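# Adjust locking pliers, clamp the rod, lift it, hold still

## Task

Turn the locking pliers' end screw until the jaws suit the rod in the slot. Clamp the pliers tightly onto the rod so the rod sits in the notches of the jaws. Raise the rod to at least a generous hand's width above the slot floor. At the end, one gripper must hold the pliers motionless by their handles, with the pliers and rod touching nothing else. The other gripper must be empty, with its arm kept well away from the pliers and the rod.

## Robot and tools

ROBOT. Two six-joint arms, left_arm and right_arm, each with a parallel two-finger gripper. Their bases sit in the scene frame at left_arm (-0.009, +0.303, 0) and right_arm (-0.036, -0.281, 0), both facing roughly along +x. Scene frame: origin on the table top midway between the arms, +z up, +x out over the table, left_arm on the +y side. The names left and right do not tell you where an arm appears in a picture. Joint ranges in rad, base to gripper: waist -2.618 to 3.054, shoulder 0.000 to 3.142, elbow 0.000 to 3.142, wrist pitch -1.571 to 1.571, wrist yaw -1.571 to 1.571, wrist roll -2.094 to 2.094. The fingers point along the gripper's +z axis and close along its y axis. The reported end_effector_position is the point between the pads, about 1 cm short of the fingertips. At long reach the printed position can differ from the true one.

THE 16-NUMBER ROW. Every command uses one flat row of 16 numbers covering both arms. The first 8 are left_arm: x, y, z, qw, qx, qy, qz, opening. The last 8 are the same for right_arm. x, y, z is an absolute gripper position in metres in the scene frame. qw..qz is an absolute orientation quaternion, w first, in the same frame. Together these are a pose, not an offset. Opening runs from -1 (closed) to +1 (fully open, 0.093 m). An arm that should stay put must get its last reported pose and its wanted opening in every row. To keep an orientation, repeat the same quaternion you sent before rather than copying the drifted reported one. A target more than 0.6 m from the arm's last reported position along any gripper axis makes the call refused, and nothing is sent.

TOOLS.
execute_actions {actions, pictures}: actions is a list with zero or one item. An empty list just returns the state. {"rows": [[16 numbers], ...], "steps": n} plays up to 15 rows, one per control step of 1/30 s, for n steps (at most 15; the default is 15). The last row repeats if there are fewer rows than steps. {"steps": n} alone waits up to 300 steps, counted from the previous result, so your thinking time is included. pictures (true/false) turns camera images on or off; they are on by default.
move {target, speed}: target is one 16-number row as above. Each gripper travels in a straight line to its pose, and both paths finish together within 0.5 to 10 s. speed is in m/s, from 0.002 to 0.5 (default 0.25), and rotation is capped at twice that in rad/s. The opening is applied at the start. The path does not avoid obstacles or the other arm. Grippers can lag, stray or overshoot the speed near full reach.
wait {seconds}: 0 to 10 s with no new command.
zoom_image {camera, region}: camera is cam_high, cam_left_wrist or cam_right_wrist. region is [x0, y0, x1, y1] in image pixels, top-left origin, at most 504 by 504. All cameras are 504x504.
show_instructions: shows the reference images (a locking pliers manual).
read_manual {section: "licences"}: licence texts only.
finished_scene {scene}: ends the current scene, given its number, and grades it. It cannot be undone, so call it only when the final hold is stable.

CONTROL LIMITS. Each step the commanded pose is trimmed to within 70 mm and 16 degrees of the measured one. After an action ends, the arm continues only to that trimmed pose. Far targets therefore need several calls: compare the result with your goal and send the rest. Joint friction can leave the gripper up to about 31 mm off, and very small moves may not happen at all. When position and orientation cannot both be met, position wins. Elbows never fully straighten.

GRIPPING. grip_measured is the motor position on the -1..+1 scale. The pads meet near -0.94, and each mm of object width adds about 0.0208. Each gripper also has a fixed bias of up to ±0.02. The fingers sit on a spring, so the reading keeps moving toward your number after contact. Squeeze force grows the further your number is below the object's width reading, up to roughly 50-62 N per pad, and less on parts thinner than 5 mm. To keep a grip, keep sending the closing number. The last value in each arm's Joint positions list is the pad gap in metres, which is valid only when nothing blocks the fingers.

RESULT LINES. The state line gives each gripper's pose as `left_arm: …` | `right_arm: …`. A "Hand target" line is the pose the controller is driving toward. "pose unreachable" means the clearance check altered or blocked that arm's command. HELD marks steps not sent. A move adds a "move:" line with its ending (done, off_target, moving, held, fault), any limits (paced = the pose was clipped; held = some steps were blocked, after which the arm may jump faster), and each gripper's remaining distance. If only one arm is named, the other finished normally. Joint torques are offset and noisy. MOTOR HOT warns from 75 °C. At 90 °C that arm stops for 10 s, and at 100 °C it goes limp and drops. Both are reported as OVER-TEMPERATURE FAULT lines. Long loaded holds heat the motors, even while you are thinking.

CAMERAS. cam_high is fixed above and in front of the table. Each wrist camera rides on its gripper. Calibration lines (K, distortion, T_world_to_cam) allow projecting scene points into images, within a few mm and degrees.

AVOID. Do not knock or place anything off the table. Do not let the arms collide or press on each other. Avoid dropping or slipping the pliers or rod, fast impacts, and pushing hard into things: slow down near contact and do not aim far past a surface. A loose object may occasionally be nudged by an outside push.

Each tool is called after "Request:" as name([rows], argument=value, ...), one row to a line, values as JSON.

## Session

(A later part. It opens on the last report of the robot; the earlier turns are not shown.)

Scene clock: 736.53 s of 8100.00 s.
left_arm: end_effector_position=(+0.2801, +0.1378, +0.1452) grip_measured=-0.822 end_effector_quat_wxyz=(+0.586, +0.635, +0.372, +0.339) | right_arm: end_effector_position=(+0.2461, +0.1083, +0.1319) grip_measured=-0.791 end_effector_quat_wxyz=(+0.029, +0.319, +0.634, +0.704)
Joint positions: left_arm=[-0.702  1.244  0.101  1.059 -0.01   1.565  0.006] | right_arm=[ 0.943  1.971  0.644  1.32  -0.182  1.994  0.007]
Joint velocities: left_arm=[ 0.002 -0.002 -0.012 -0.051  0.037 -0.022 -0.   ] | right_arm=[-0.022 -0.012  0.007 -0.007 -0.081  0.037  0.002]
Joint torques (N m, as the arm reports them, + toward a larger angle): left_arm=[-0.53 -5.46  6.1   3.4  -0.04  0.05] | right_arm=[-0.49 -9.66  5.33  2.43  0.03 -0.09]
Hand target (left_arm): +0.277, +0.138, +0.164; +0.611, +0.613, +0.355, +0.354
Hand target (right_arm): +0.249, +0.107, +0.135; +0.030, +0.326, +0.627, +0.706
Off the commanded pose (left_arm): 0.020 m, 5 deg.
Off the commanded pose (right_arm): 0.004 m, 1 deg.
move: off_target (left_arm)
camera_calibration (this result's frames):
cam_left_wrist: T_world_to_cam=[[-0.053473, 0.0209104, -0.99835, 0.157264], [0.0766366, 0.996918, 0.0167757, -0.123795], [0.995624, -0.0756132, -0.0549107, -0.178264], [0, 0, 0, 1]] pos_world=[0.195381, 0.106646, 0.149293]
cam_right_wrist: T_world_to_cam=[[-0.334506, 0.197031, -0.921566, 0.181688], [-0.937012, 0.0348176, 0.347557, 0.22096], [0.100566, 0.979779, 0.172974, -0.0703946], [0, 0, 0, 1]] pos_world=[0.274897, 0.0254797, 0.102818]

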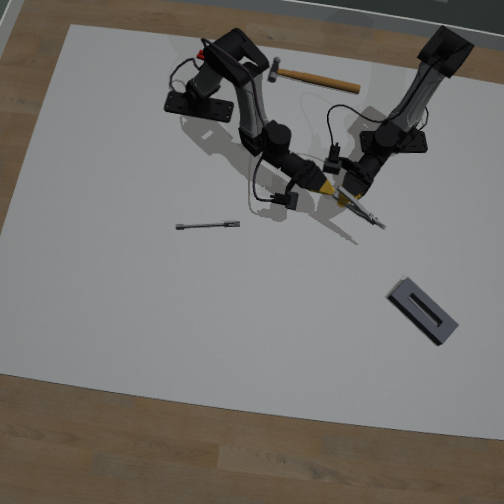

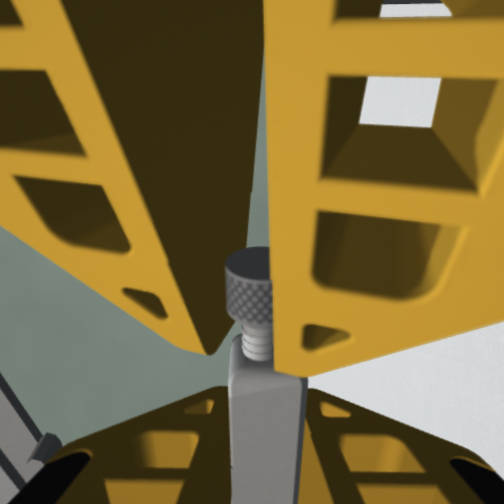

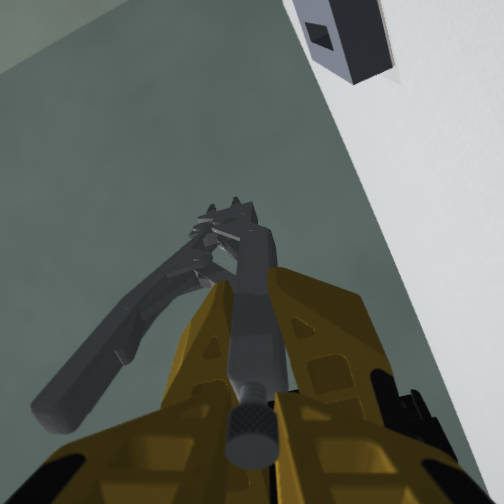

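Request:
move(target=[0.277,0.138,0.165,0.612,0.612,0.354,0.354,-0.86,0.247,0.106,0.133,0.030,0.322,0.631,0.705,-0.3], speed=0.02)

Request:
move(target=[0.277,0.138,0.165,0.612,0.612,0.354,0.354,-0.86,0.19,0.0,0.135,0.030,0.326,0.627,0.706,-0.3], speed=0.12)

Request:
move(target=[0.526,0.384,0.215,0.638,-0.304,0.638,0.304,-0.86,0.19,-0.02,0.14,0.638,-0.304,0.638,0.304,-1], speed=0.2)

Request:
move(target=[0.529,0.382,0.197,0.640,-0.308,0.636,0.300,-0.86,0.27,0.09,0.14,0.638,-0.304,0.638,0.304,-1], speed=0.1)

Request:
zoom_image(camera="cam_right_wrist", region=[150,130,310,300])

Scene clock: 743.83 s of 8100.00 s.
left_arm: end_effector_position=(+0.2804, +0.1376, +0.1497) grip_measured=-0.822 end_effector_quat_wxyz=(+0.592, +0.630, +0.369, +0.342) | right_arm: end_effector_position=(+0.2461, +0.1083, +0.1319) grip_measured=-0.301 end_effector_quat_wxyz=(+0.028, +0.320, +0.633, +0.704)
Joint positions: left_arm=[-0.702  1.244  0.101  1.078 -0.01   1.565  0.006] | right_arm=[ 0.943  1.971  0.644  1.32  -0.182  1.997  0.031]
Joint velocities: left_arm=[-0.002  0.002 -0.007 -0.022  0.007 -0.007 -0.001] | right_arm=[-0.012 -0.007 -0.007 -0.022 -0.007 -0.007  0.001]
Joint torques (N m, as the arm reports them, + toward a larger angle): left_arm=[-0.61 -5.53  6.12  3.22 -0.02  0.05] | right_arm=[-0.54 -9.62  4.73  2.47 -0.03 -0.18]
Hand target (left_arm): +0.277, +0.138, +0.165; +0.611, +0.612, +0.355, +0.354
Hand target (right_arm): +0.247, +0.106, +0.133; +0.030, +0.322, +0.631, +0.705
Off the commanded pose (left_arm): 0.016 m, 4 deg.
Off the commanded pose (right_arm): 0.003 m, 0 deg.
move: off_target (left_arm)
camera_calibration (this result's frames):
cam_left_wrist: T_world_to_cam=[[-0.0373211, 0.0115457, -0.999237, 0.158686], [0.0764309, 0.997037, 0.00866564, -0.122469], [0.996376, -0.0760492, -0.038093, -0.180988], [0, 0, 0, 1]] pos_world=[0.195615, 0.10651, 0.152732]
cam_right_wrist: T_world_to_cam=[[-0.336652, 0.198232, -0.920527, 0.181949], [-0.936198, 0.0343804, 0.349787, 0.220512], [0.100987, 0.979552, 0.174011, -0.0706104], [0, 0, 0, 1]] pos_world=[0.274827, 0.0255171, 0.102643]

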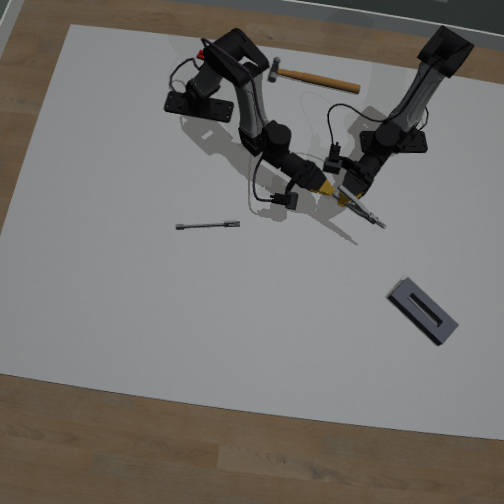

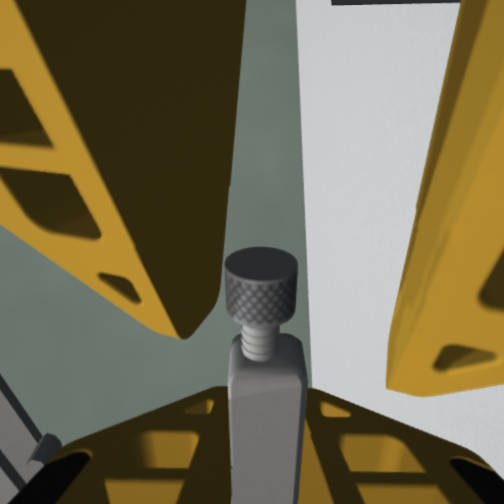

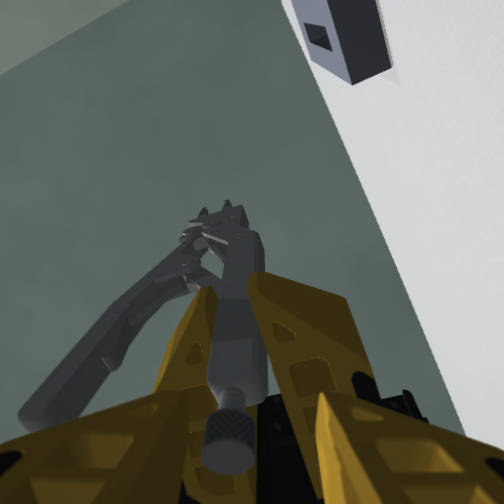

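Scene clock: 745.27 s of 8100.00 s.
left_arm: end_effector_position=(+0.2804, +0.1374, +0.1500) grip_measured=-0.822 end_effector_quat_wxyz=(+0.592, +0.629, +0.369, +0.342) | right_arm: end_effector_position=(+0.1933, +0.0030, +0.1274) grip_measured=-0.301 end_effector_quat_wxyz=(+0.029, +0.332, +0.636, +0.696)
Joint positions: left_arm=[-0.702  1.244  0.101  1.079 -0.008  1.565  0.006] | right_arm=[ 0.824  1.69   0.181  1.478 -0.285  2.001  0.031]
Joint velocities: left_arm=[-0.012 -0.002 -0.007 -0.081  0.037  0.066 -0.001] | right_arm=[ 0.002 -0.007 -0.007  0.007  0.007 -0.066 -0.   ]
Joint torques (N m, as the arm reports them, + toward a larger angle): left_arm=[-0.59 -5.38  6.04  3.19 -0.14  0.01] | right_arm=[-0.88 -7.35  3.17  2.65 -0.08 -0.08]
Hand target (left_arm): +0.277, +0.138, +0.165; +0.612, +0.612, +0.355, +0.354
Hand target (right_arm): +0.191, -0.000, +0.136; +0.029, +0.327, +0.627, +0.707
Off the commanded pose (left_arm): 0.015 m, 4 deg.
Off the commanded pose (right_arm): 0.009 m, 2 deg.
move: off_target (left_arm)
camera_calibration (this result's frames):
cam_left_wrist: T_world_to_cam=[[-0.0360263, 0.0107589, -0.999293, 0.158808], [0.0775589, 0.996956, 0.00793765, -0.122483], [0.996337, -0.0772181, -0.0367511, -0.180943], [0, 0, 0, 1]] pos_world=[0.195501, 0.10643, 0.153018]
cam_right_wrist: T_world_to_cam=[[-0.353909, 0.190005, -0.915777, 0.183593], [-0.927492, 0.0547951, 0.369805, 0.17201], [0.120445, 0.980253, 0.156836, 0.0371593], [0, 0, 0, 1]] pos_world=[0.220038, -0.0807345, 0.0986921]

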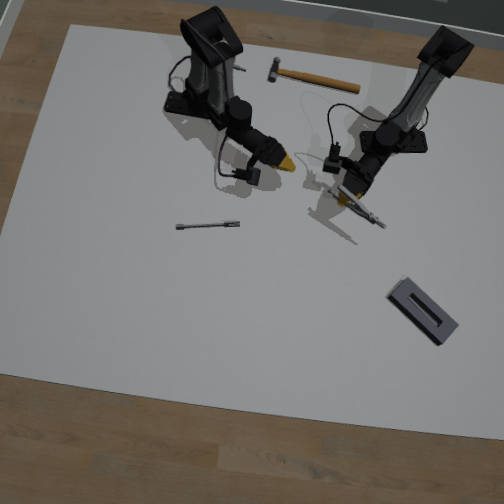

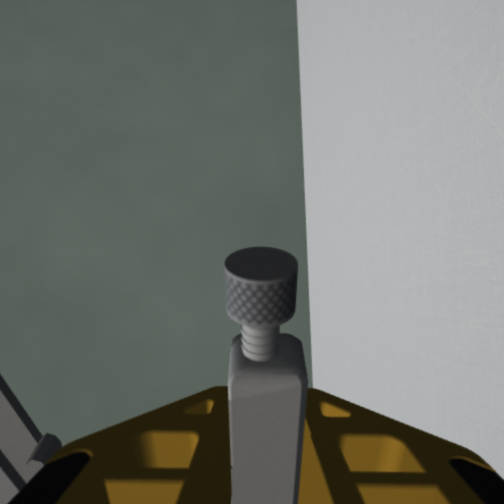

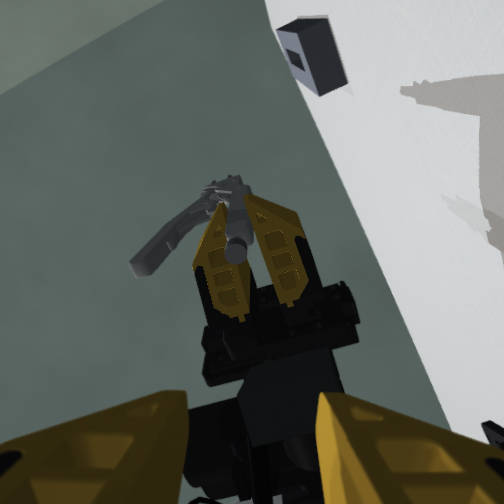

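Scene clock: 751.07 s of 8100.00 s.
left_arm: end_effector_position=(+0.5187, +0.3839, +0.2027) grip_measured=-0.823 end_effector_quat_wxyz=(+0.625, -0.284, +0.656, +0.314) | right_arm: end_effector_position=(+0.1934, -0.0187, +0.1436) grip_measured=-0.980 end_effector_quat_wxyz=(+0.638, -0.302, +0.639, +0.307)
Joint positions: left_arm=[-0.292  2.037  1.208  0.788 -0.991  0.023  0.006] | right_arm=[ 0.881  1.544  0.112  1.434 -0.071  0.007  0.   ]
Joint velocities: left_arm=[-0.007  0.012 -0.007 -0.051 -0.125  0.007 -0.001] | right_arm=[-0.032 -0.027 -0.002 -0.037 -0.095 -0.007  0.   ]
Joint torques (N m, as the arm reports them, + toward a larger angle): left_arm=[  0.22 -12.55  11.92   2.35  -0.24  -0.04] | right_arm=[ 0.39 -3.14  3.47  2.7  -0.01 -0.2 ]
Hand target (left_arm): +0.522, +0.388, +0.215; +0.635, -0.299, +0.641, +0.310
Hand target (right_arm): +0.190, -0.020, +0.140; +0.638, -0.305, +0.639, +0.303
Off the commanded pose (left_arm): 0.014 m, 4 deg.
Off the commanded pose (right_arm): 0.005 m, 0 deg.
move: off_target (left_arm)
camera_calibration (this result's frames):
cam_left_wrist: T_world_to_cam=[[0.783049, -0.619548, -0.05473, -0.15694], [-0.313823, -0.317597, -0.894789, 0.503517], [0.536982, 0.717839, -0.443123, -0.382004], [0, 0, 0, 1]] pos_world=[0.486036, 0.336901, 0.272677]
cam_right_wrist: T_world_to_cam=[[0.786149, -0.617744, 0.0190093, -0.16722], [-0.249487, -0.34534, -0.904708, 0.211729], [0.565443, 0.706493, -0.425607, 0.0482671], [0, 0, 0, 1]] pos_world=[0.156991, -0.0642815, 0.215274]

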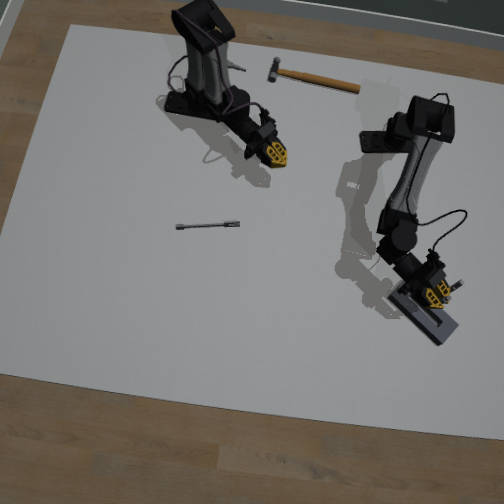

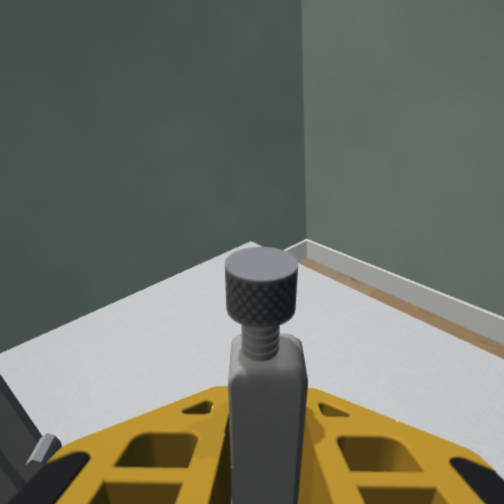

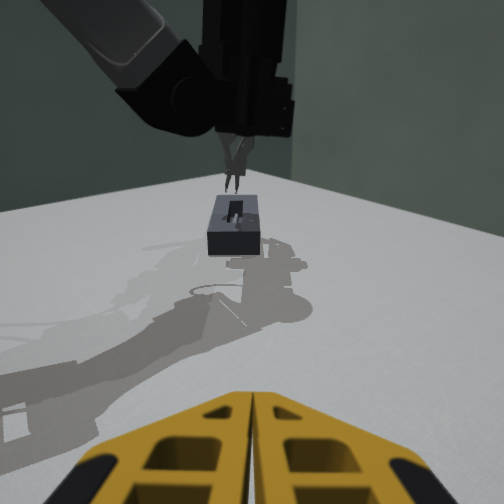

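Scene clock: 752.83 s of 8100.00 s.
left_arm: end_effector_position=(+0.5217, +0.3844, +0.1801) grip_measured=-0.823 end_effector_quat_wxyz=(+0.619, -0.292, +0.659, +0.313) | right_arm: end_effector_position=(+0.2671, +0.0858, +0.1410) grip_measured=-0.980 end_effector_quat_wxyz=(+0.639, -0.301, +0.637, +0.307)
Joint positions: left_arm=[-0.292  2.089  1.208  0.809 -1.    -0.01   0.006] | right_arm=[ 0.938  1.928  0.618  1.315 -0.014  0.006  0.   ]
Joint velocities: left_arm=[ 0.002 -0.007  0.012 -0.007 -0.066  0.081  0.   ] | right_arm=[-0.032 -0.012  0.022 -0.051 -0.066 -0.066  0.   ]
Joint torques (N m, as the arm reports them, + toward a larger angle): left_arm=[ -0.59 -12.59  12.45   2.59  -0.22  -0.05] | right_arm=[ 0.32 -7.48  6.73  2.33  0.05 -0.21]
Hand target (left_arm): +0.528, +0.382, +0.197; +0.640, -0.308, +0.637, +0.300
Hand target (right_arm): +0.269, +0.091, +0.139; +0.639, -0.304, +0.638, +0.304
Off the commanded pose (left_arm): 0.019 m, 4 deg.
Off the commanded pose (right_arm): 0.005 m, 0 deg.
move: off_target (left_arm)
camera_calibration (this result's frames):
cam_left_wrist: T_world_to_cam=[[0.789238, -0.61214, -0.0488685, -0.167357], [-0.315555, -0.336002, -0.887428, 0.491089], [0.52681, 0.715812, -0.45835, -0.385187], [0, 0, 0, 1]] pos_world=[0.48997, 0.338282, 0.251078]
cam_right_wrist: T_world_to_cam=[[0.786338, -0.617493, 0.0193736, -0.16063], [-0.247176, -0.343194, -0.906158, 0.263198], [0.566195, 0.707758, -0.422496, -0.0690195], [0, 0, 0, 1]] pos_world=[0.230445, 0.0399888, 0.212451]

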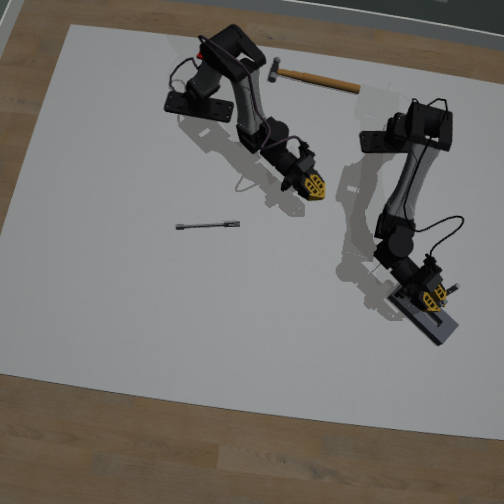

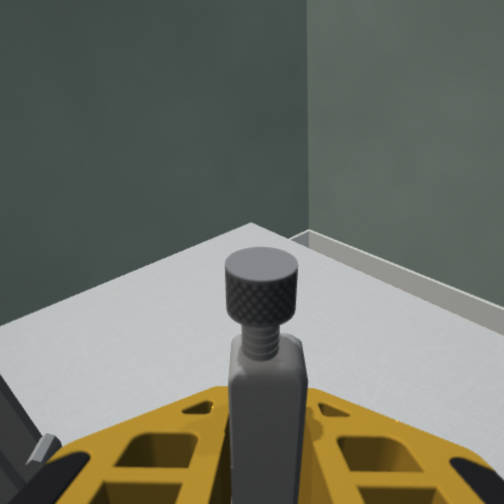

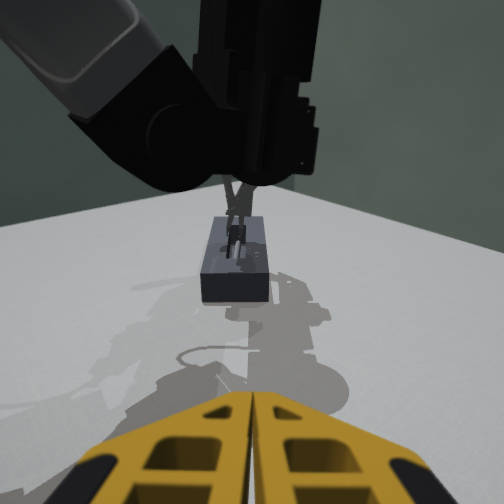

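Region (150, 130, 310, 300) of cam_right_wrist's 504x504 image, scaled by 2.965, with more detail than that image has; it fills the left 474 columns of this view, and the rest is white.

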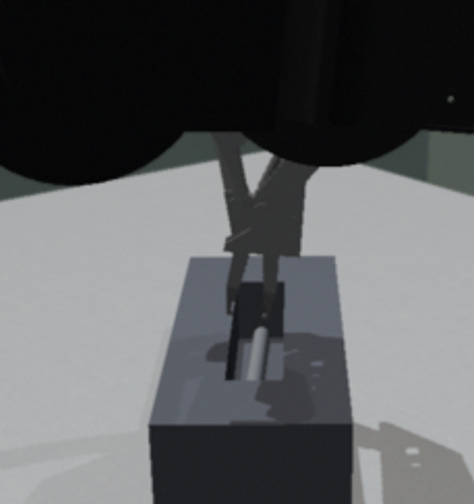

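Request:
zoom_image(camera="cam_right_wrist", region=[180,150,300,290])

Region (180, 150, 300, 290) of cam_right_wrist's 504x504 image, scaled by 3.600, with more detail than that image has; it fills the left 432 columns of this view, and the rest is white.

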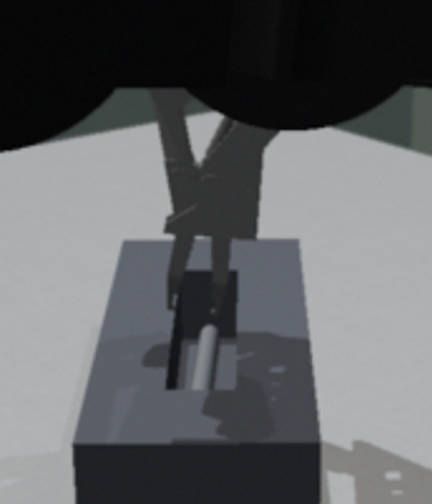

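Request:
move(target=[0.527,0.380,0.186,0.624,-0.298,0.654,0.308,-0.86,0.27,0.09,0.14,0.638,-0.304,0.638,0.304,-1], speed=0.015)

Request:
zoom_image(camera="cam_right_wrist", region=[180,150,300,290])

Scene clock: 757.43 s of 8100.00 s.
left_arm: end_effector_position=(+0.5213, +0.3845, +0.1757) grip_measured=-0.823 end_effector_quat_wxyz=(+0.611, -0.289, +0.666, +0.316) | right_arm: end_effector_position=(+0.2671, +0.0857, +0.1395) grip_measured=-0.980 end_effector_quat_wxyz=(+0.637, -0.302, +0.639, +0.306)
Joint positions: left_arm=[-0.292  2.089  1.208  0.782 -1.001 -0.016  0.006] | right_arm=[ 0.938  1.928  0.618  1.309 -0.014  0.006  0.   ]
Joint velocities: left_arm=[ 0.012 -0.002 -0.032  0.022  0.007 -0.022 -0.001] | right_arm=[ 0.012 -0.007  0.007 -0.022  0.022 -0.037  0.   ]
Joint torques (N m, as the arm reports them, + toward a larger angle): left_arm=[ -0.98 -12.72  11.37   2.36  -0.24  -0.02] | right_arm=[-0.1  -7.86  6.82  2.32 -0.04 -0.2 ]
Hand target (left_arm): +0.526, +0.380, +0.186; +0.624, -0.298, +0.654, +0.308
Hand target (right_arm): +0.270, +0.090, +0.140; +0.638, -0.304, +0.638, +0.304
Off the commanded pose (left_arm): 0.013 m, 2 deg.
Off the commanded pose (right_arm): 0.005 m, 0 deg.
move: off_target (left_arm)
camera_calibration (this result's frames):
cam_left_wrist: T_world_to_cam=[[0.788331, -0.611661, -0.0663707, -0.163822], [-0.335129, -0.336433, -0.880057, 0.496168], [0.515967, 0.716019, -0.470206, -0.379377], [0, 0, 0, 1]] pos_world=[0.491172, 0.338365, 0.247398]
cam_right_wrist: T_world_to_cam=[[0.786178, -0.617702, 0.0191939, -0.16058], [-0.250846, -0.347339, -0.903566, 0.262832], [0.564802, 0.705549, -0.428019, -0.0683155], [0, 0, 0, 1]] pos_world=[0.23076, 0.0403009, 0.211328]

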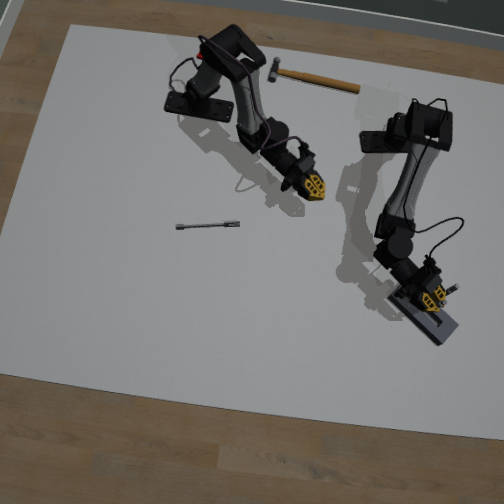

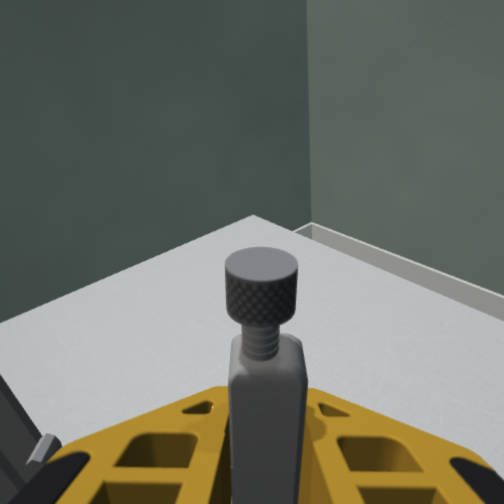

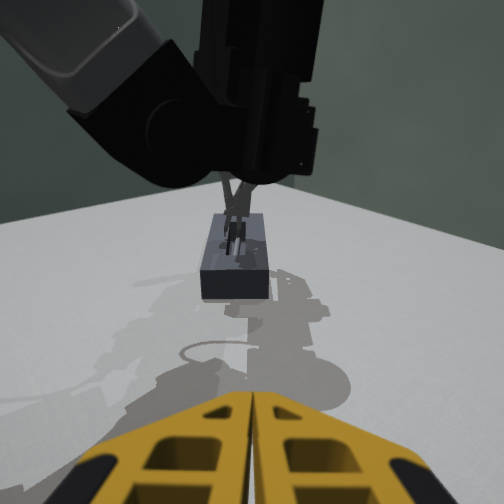

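Region (180, 150, 300, 290) of cam_right_wrist's 504x504 image, scaled by 3.600, with more detail than that image has; it fills the left 432 columns of this view, and the rest is white.

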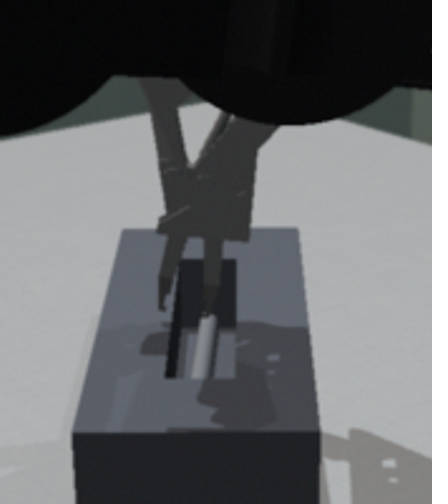

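Request:
move(target=[0.528,0.381,0.192,0.650,-0.314,0.626,0.294,-0.86,0.27,0.09,0.14,0.638,-0.304,0.638,0.304,-1], speed=0.03)

Request:
zoom_image(camera="cam_right_wrist", region=[180,150,300,290])

Scene clock: 762.53 s of 8100.00 s.
left_arm: end_effector_position=(+0.5229, +0.3848, +0.1814) grip_measured=-0.823 end_effector_quat_wxyz=(+0.634, -0.305, +0.643, +0.303) | right_arm: end_effector_position=(+0.2671, +0.0857, +0.1393) grip_measured=-0.980 end_effector_quat_wxyz=(+0.637, -0.302, +0.640, +0.306)
Joint positions: left_arm=[-0.292  2.11   1.208  0.879 -1.006 -0.016  0.006] | right_arm=[ 0.938  1.928  0.618  1.308 -0.014  0.006  0.   ]
Joint velocities: left_arm=[-0.012  0.017  0.007  0.11  -0.022  0.007  0.001] | right_arm=[ 0.017  0.012 -0.012 -0.037 -0.022 -0.037  0.   ]
Joint torques (N m, as the arm reports them, + toward a larger angle): left_arm=[ -0.77 -12.7   10.75   2.6   -0.2    0.05] | right_arm=[-0.05 -7.84  6.79  2.34 -0.03 -0.21]
Hand target (left_arm): +0.527, +0.381, +0.192; +0.650, -0.315, +0.627, +0.294
Hand target (right_arm): +0.270, +0.090, +0.140; +0.638, -0.304, +0.638, +0.304
Off the commanded pose (left_arm): 0.012 m, 3 deg.
Off the commanded pose (right_arm): 0.005 m, 0 deg.
move: off_target (left_arm)
camera_calibration (this result's frames):
cam_left_wrist: T_world_to_cam=[[0.79392, -0.608022, -0.000403953, -0.180875], [-0.265391, -0.345934, -0.899943, 0.472615], [0.547046, 0.71459, -0.436008, -0.399642], [0, 0, 0, 1]] pos_world=[0.487651, 0.339098, 0.251007]
cam_right_wrist: T_world_to_cam=[[0.786187, -0.617691, 0.0191716, -0.160577], [-0.251287, -0.347869, -0.90324, 0.262782], [0.564592, 0.705298, -0.428708, -0.068221], [0, 0, 0, 1]] pos_world=[0.230795, 0.0403428, 0.211187]

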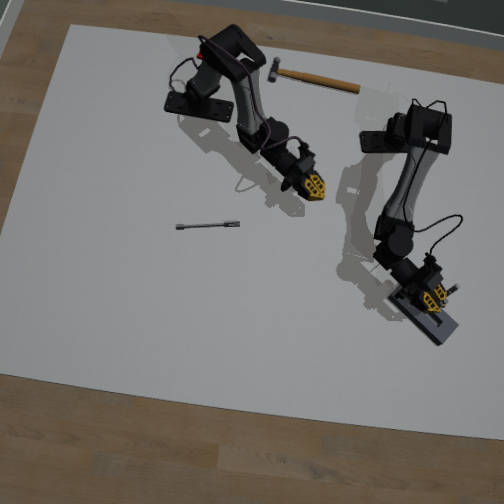

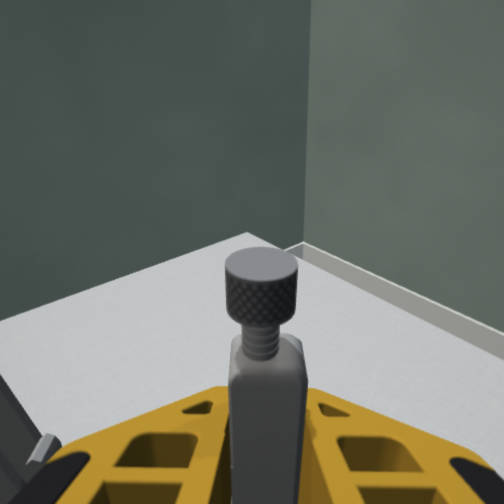

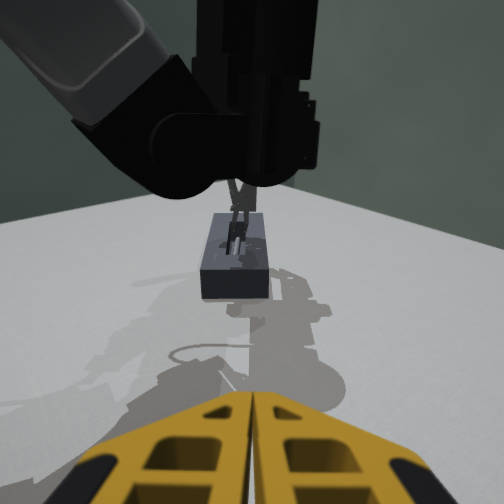

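Region (180, 150, 300, 290) of cam_right_wrist's 504x504 image, scaled by 3.600, with more detail than that image has; it fills the left 432 columns of this view, and the rest is white.

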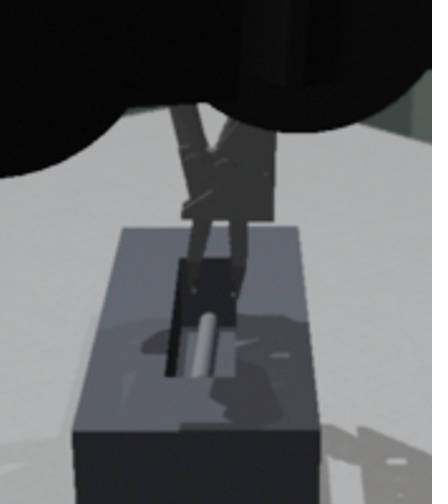

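Request:
move(target=[0.523,0.386,0.178,0.644,-0.311,0.633,0.298,-0.86,0.27,0.09,0.14,0.638,-0.304,0.638,0.304,-1], speed=0.015)

Request:
zoom_image(camera="cam_right_wrist", region=[180,150,300,290])

Scene clock: 766.60 s of 8100.00 s.
left_arm: end_effector_position=(+0.5238, +0.3847, +0.1789) grip_measured=-0.823 end_effector_quat_wxyz=(+0.637, -0.307, +0.639, +0.302) | right_arm: end_effector_position=(+0.2671, +0.0857, +0.1393) grip_measured=-0.980 end_effector_quat_wxyz=(+0.637, -0.302, +0.640, +0.306)
Joint positions: left_arm=[-0.292  2.122  1.208  0.902 -1.006 -0.016  0.006] | right_arm=[ 0.938  1.928  0.618  1.308 -0.014  0.006  0.   ]
Joint velocities: left_arm=[-0.007 -0.002 -0.002  0.066  0.007  0.022 -0.001] | right_arm=[ 0.007 -0.032 -0.012  0.022 -0.081 -0.007  0.   ]
Joint torques (N m, as the arm reports them, + toward a larger angle): left_arm=[ -0.15 -12.85   7.45   2.55  -0.1    0.03] | right_arm=[-0.1  -7.89  6.83  2.34 -0.05 -0.2 ]
Hand target (left_arm): +0.523, +0.386, +0.178; +0.643, -0.311, +0.633, +0.298
Hand target (right_arm): +0.270, +0.090, +0.140; +0.638, -0.304, +0.638, +0.304
Off the commanded pose (left_arm): 0.002 m, 1 deg.
Off the commanded pose (right_arm): 0.005 m, 0 deg.
move: done
camera_calibration (this result's frames):
cam_left_wrist: T_world_to_cam=[[0.794111, -0.607715, 0.00843916, -0.183389], [-0.256039, -0.347099, -0.902201, 0.466499], [0.55121, 0.714286, -0.431234, -0.404081], [0, 0, 0, 1]] pos_world=[0.487807, 0.339103, 0.24817]
cam_right_wrist: T_world_to_cam=[[0.786187, -0.617691, 0.0191716, -0.160577], [-0.251287, -0.347869, -0.90324, 0.262782], [0.564592, 0.705298, -0.428708, -0.068221], [0, 0, 0, 1]] pos_world=[0.230795, 0.0403428, 0.211187]

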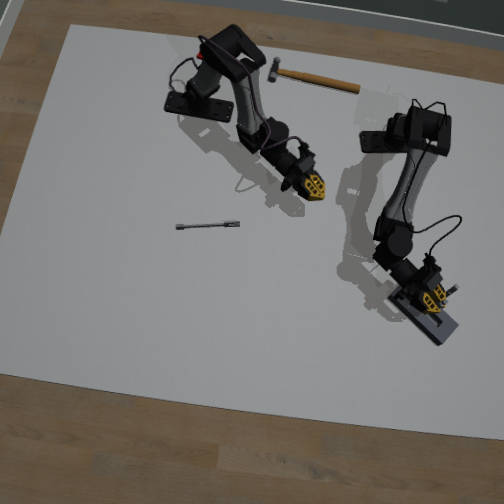

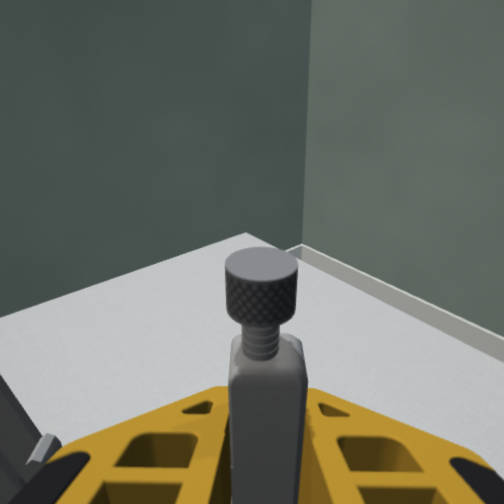

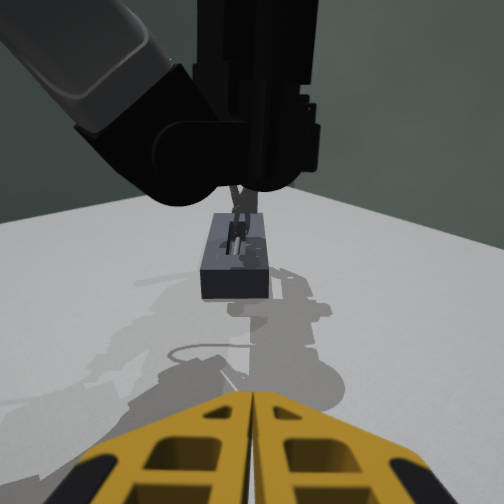

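Region (180, 150, 300, 290) of cam_right_wrist's 504x504 image, scaled by 3.600, with more detail than that image has; it fills the left 432 columns of this view, and the rest is white.

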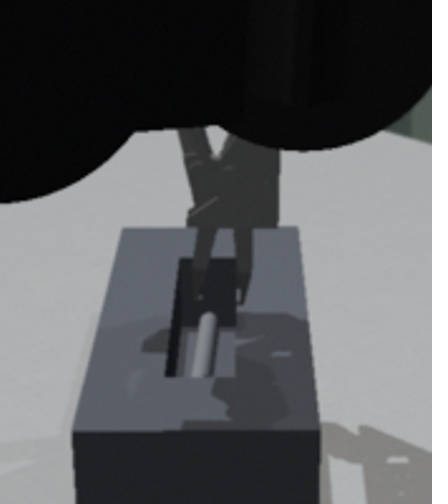

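Request:
move(target=[0.519,0.389,0.181,0.640,-0.308,0.636,0.300,-0.86,0.27,0.09,0.14,0.638,-0.304,0.638,0.304,-1], speed=0.01)

Request:
zoom_image(camera="cam_right_wrist", region=[180,150,300,290])

Scene clock: 770.77 s of 8100.00 s.
left_arm: end_effector_position=(+0.5244, +0.3842, +0.1780) grip_measured=-0.823 end_effector_quat_wxyz=(+0.636, -0.305, +0.642, +0.301) | right_arm: end_effector_position=(+0.2671, +0.0857, +0.1393) grip_measured=-0.980 end_effector_quat_wxyz=(+0.637, -0.302, +0.640, +0.306)
Joint positions: left_arm=[-0.292  2.122  1.208  0.896 -1.001 -0.016  0.006] | right_arm=[ 0.938  1.928  0.618  1.308 -0.014  0.006  0.   ]
Joint velocities: left_arm=[-0.007  0.007  0.002  0.037  0.066 -0.037 -0.   ] | right_arm=[ 0.002  0.002 -0.027 -0.037 -0.037 -0.037  0.   ]
Joint torques (N m, as the arm reports them, + toward a larger angle): left_arm=[  0.37 -15.15   5.7    2.48  -0.1    0.07] | right_arm=[-0.08 -7.87  6.82  2.33 -0.04 -0.21]
Hand target (left_arm): +0.519, +0.389, +0.181; +0.640, -0.308, +0.636, +0.300
Hand target (right_arm): +0.270, +0.090, +0.140; +0.638, -0.304, +0.638, +0.304
Off the commanded pose (left_arm): 0.008 m, 1 deg.
Off the commanded pose (right_arm): 0.005 m, 0 deg.
move: done
camera_calibration (this result's frames):
cam_left_wrist: T_world_to_cam=[[0.79112, -0.611648, 0.00389664, -0.180317], [-0.262547, -0.345324, -0.901011, 0.468196], [0.552447, 0.711785, -0.433779, -0.403673], [0, 0, 0, 1]] pos_world=[0.488584, 0.338717, 0.247447]
cam_right_wrist: T_world_to_cam=[[0.786187, -0.617691, 0.0191716, -0.160577], [-0.251287, -0.347869, -0.90324, 0.262782], [0.564592, 0.705298, -0.428708, -0.068221], [0, 0, 0, 1]] pos_world=[0.230795, 0.0403428, 0.211187]

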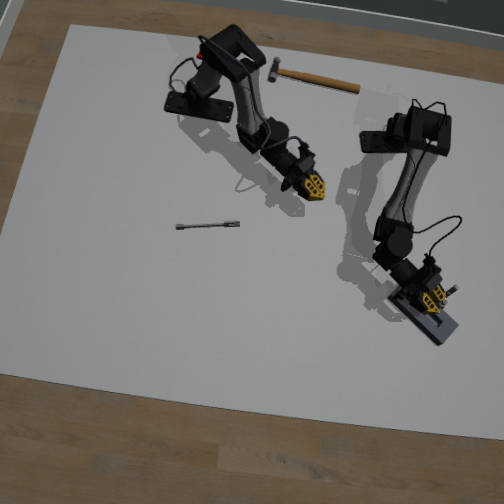

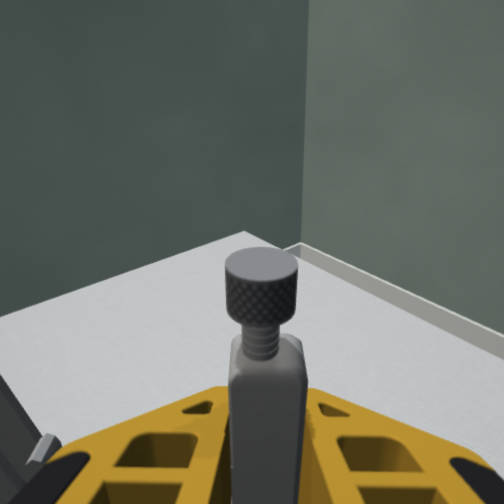

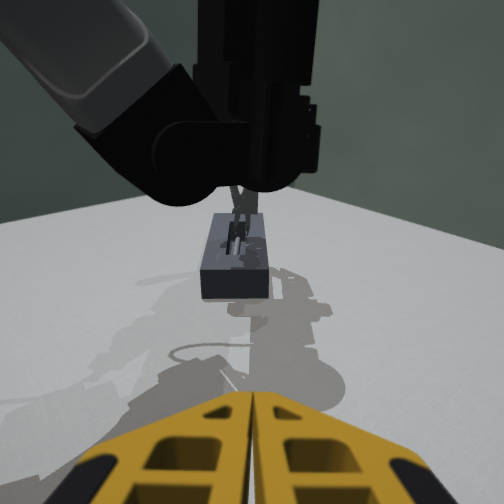

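Region (180, 150, 300, 290) of cam_right_wrist's 504x504 image, scaled by 3.600, with more detail than that image has; it fills the left 432 columns of this view, and the rest is white.

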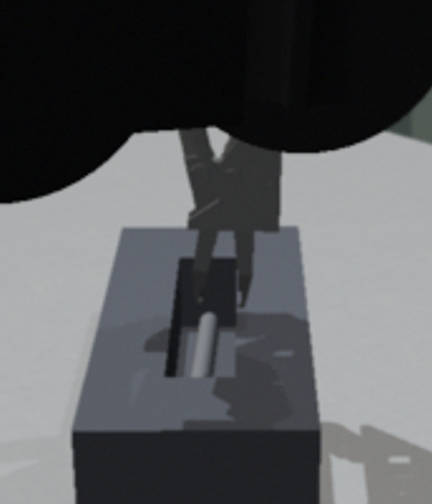

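Request:
move(target=[0.521,0.387,0.181,0.634,-0.295,0.642,0.313,-0.86,0.27,0.09,0.14,0.638,-0.304,0.638,0.304,-1], speed=0.015)

Request:
zoom_image(camera="cam_right_wrist", region=[180,150,300,290])

Scene clock: 775.90 s of 8100.00 s.
left_arm: end_effector_position=(+0.5245, +0.3841, +0.1766) grip_measured=-0.823 end_effector_quat_wxyz=(+0.629, -0.293, +0.649, +0.312) | right_arm: end_effector_position=(+0.2671, +0.0857, +0.1393) grip_measured=-0.980 end_effector_quat_wxyz=(+0.637, -0.302, +0.640, +0.306)
Joint positions: left_arm=[-0.292  2.122  1.208  0.888 -1.     0.015  0.006] | right_arm=[ 0.938  1.928  0.618  1.308 -0.014  0.006  0.   ]
Joint velocities: left_arm=[ 0.017 -0.002 -0.007 -0.007 -0.007 -0.007  0.001] | right_arm=[ 0.002  0.002  0.017  0.037 -0.007 -0.022  0.   ]
Joint torques (N m, as the arm reports them, + toward a larger angle): left_arm=[ -0.03 -14.41   6.75   2.55  -0.12   0.17] | right_arm=[-0.1  -7.84  6.79  2.32 -0.04 -0.2 ]
Hand target (left_arm): +0.521, +0.387, +0.181; +0.634, -0.295, +0.643, +0.313
Hand target (right_arm): +0.270, +0.090, +0.140; +0.638, -0.304, +0.638, +0.304
Off the commanded pose (left_arm): 0.006 m, 1 deg.
Off the commanded pose (right_arm): 0.005 m, 0 deg.
move: done
camera_calibration (this result's frames):
cam_left_wrist: T_world_to_cam=[[0.789916, -0.612224, -0.0348669, -0.172715], [-0.292563, -0.326285, -0.898857, 0.474931], [0.538925, 0.720222, -0.436852, -0.399891], [0, 0, 0, 1]] pos_world=[0.490888, 0.337233, 0.24618]
cam_right_wrist: T_world_to_cam=[[0.786187, -0.617691, 0.0191716, -0.160577], [-0.251287, -0.347869, -0.90324, 0.262782], [0.564592, 0.705298, -0.428708, -0.068221], [0, 0, 0, 1]] pos_world=[0.230795, 0.0403428, 0.211187]

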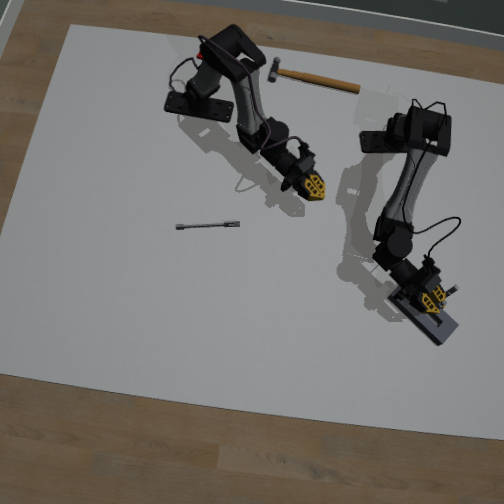

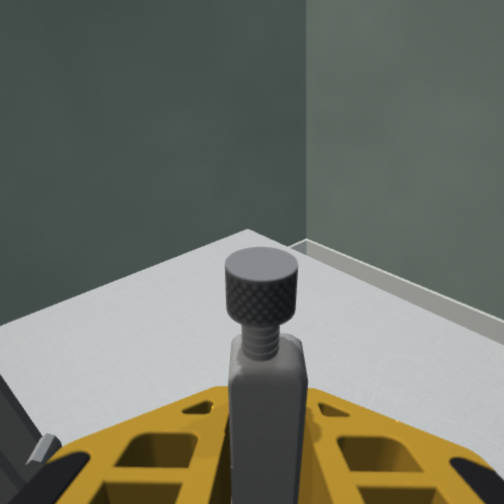

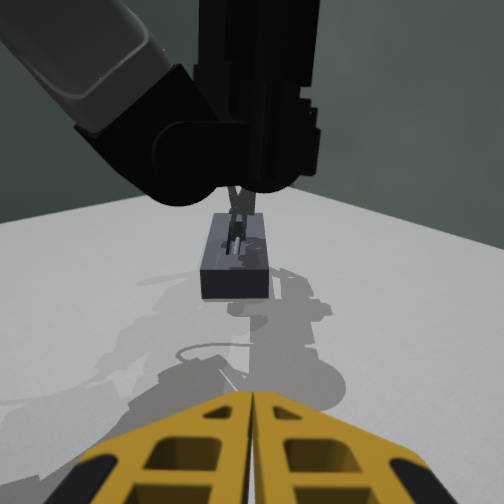

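Region (180, 150, 300, 290) of cam_right_wrist's 504x504 image, scaled by 3.600, with more detail than that image has; it fills the left 432 columns of this view, and the rest is white.

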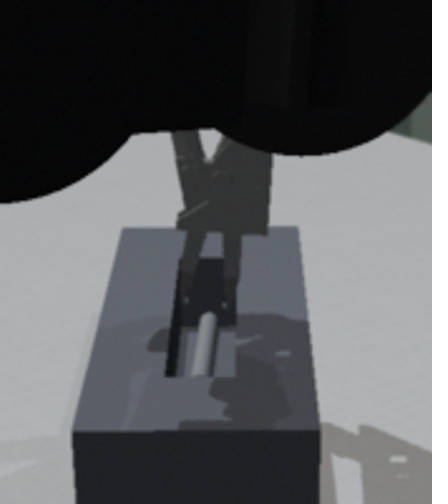

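Good: 185/227. Descend a bit into slot.

Request:
move(target=[0.523,0.385,0.166,0.632,-0.295,0.645,0.312,-0.86,0.27,0.09,0.14,0.638,-0.304,0.638,0.304,-1], speed=0.012)

Request:
zoom_image(camera="cam_right_wrist", region=[180,150,300,290])

Scene clock: 779.90 s of 8100.00 s.
left_arm: end_effector_position=(+0.5257, +0.3840, +0.1698) grip_measured=-0.823 end_effector_quat_wxyz=(+0.628, -0.292, +0.650, +0.313) | right_arm: end_effector_position=(+0.2671, +0.0857, +0.1392) grip_measured=-0.980 end_effector_quat_wxyz=(+0.637, -0.302, +0.640, +0.306)
Joint positions: left_arm=[-0.292  2.142  1.208  0.905 -1.     0.017  0.006] | right_arm=[ 0.938  1.928  0.618  1.308 -0.014  0.006  0.   ]
Joint velocities: left_arm=[ 0.002  0.002 -0.002  0.037  0.066 -0.007 -0.   ] | right_arm=[-0.007  0.007  0.002  0.022 -0.051 -0.022  0.   ]
Joint torques (N m, as the arm reports them, + toward a larger angle): left_arm=[ -0.13 -12.9    6.47   2.53  -0.18   0.05] | right_arm=[-0.06 -7.8   6.78  2.33 -0.04 -0.21]
Hand target (left_arm): +0.523, +0.385, +0.166; +0.632, -0.295, +0.645, +0.312
Hand target (right_arm): +0.270, +0.090, +0.140; +0.638, -0.304, +0.638, +0.304
Off the commanded pose (left_arm): 0.005 m, 1 deg.
Off the commanded pose (right_arm): 0.005 m, 0 deg.
move: done
camera_calibration (this result's frames):
cam_left_wrist: T_world_to_cam=[[0.78979, -0.612198, -0.0380224, -0.173398], [-0.295334, -0.325212, -0.89834, 0.47015], [0.537597, 0.720729, -0.437652, -0.402739], [0, 0, 0, 1]] pos_world=[0.49231, 0.337011, 0.239502]
cam_right_wrist: T_world_to_cam=[[0.786192, -0.617685, 0.0191605, -0.160576], [-0.251508, -0.348133, -0.903076, 0.262758], [0.564488, 0.705172, -0.429052, -0.0681738], [0, 0, 0, 1]] pos_world=[0.230812, 0.0403638, 0.211117]

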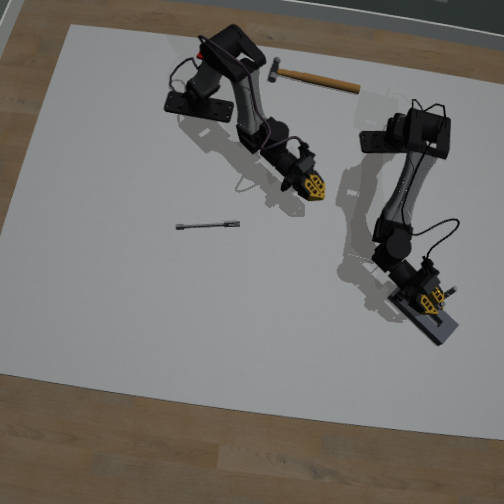

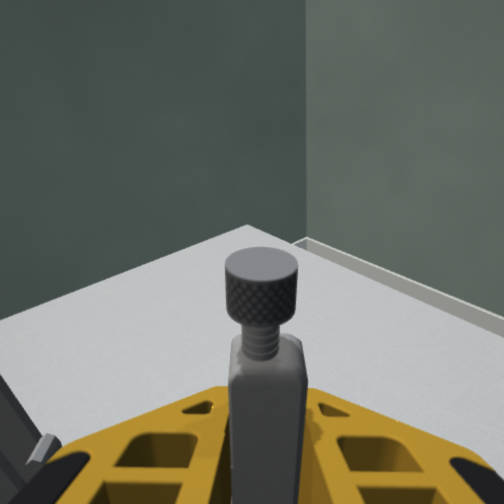

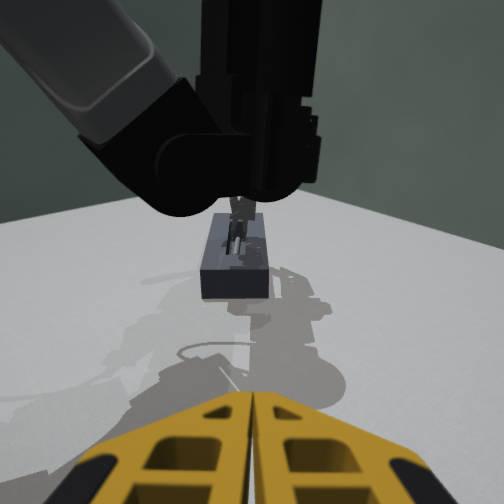

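Region (180, 150, 300, 290) of cam_right_wrist's 504x504 image, scaled by 3.600, with more detail than that image has; it fills the left 432 columns of this view, and the rest is white.

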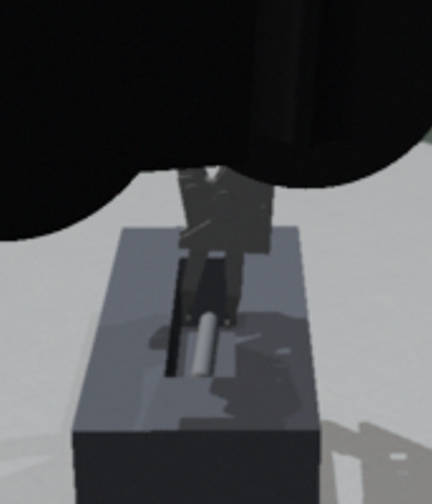

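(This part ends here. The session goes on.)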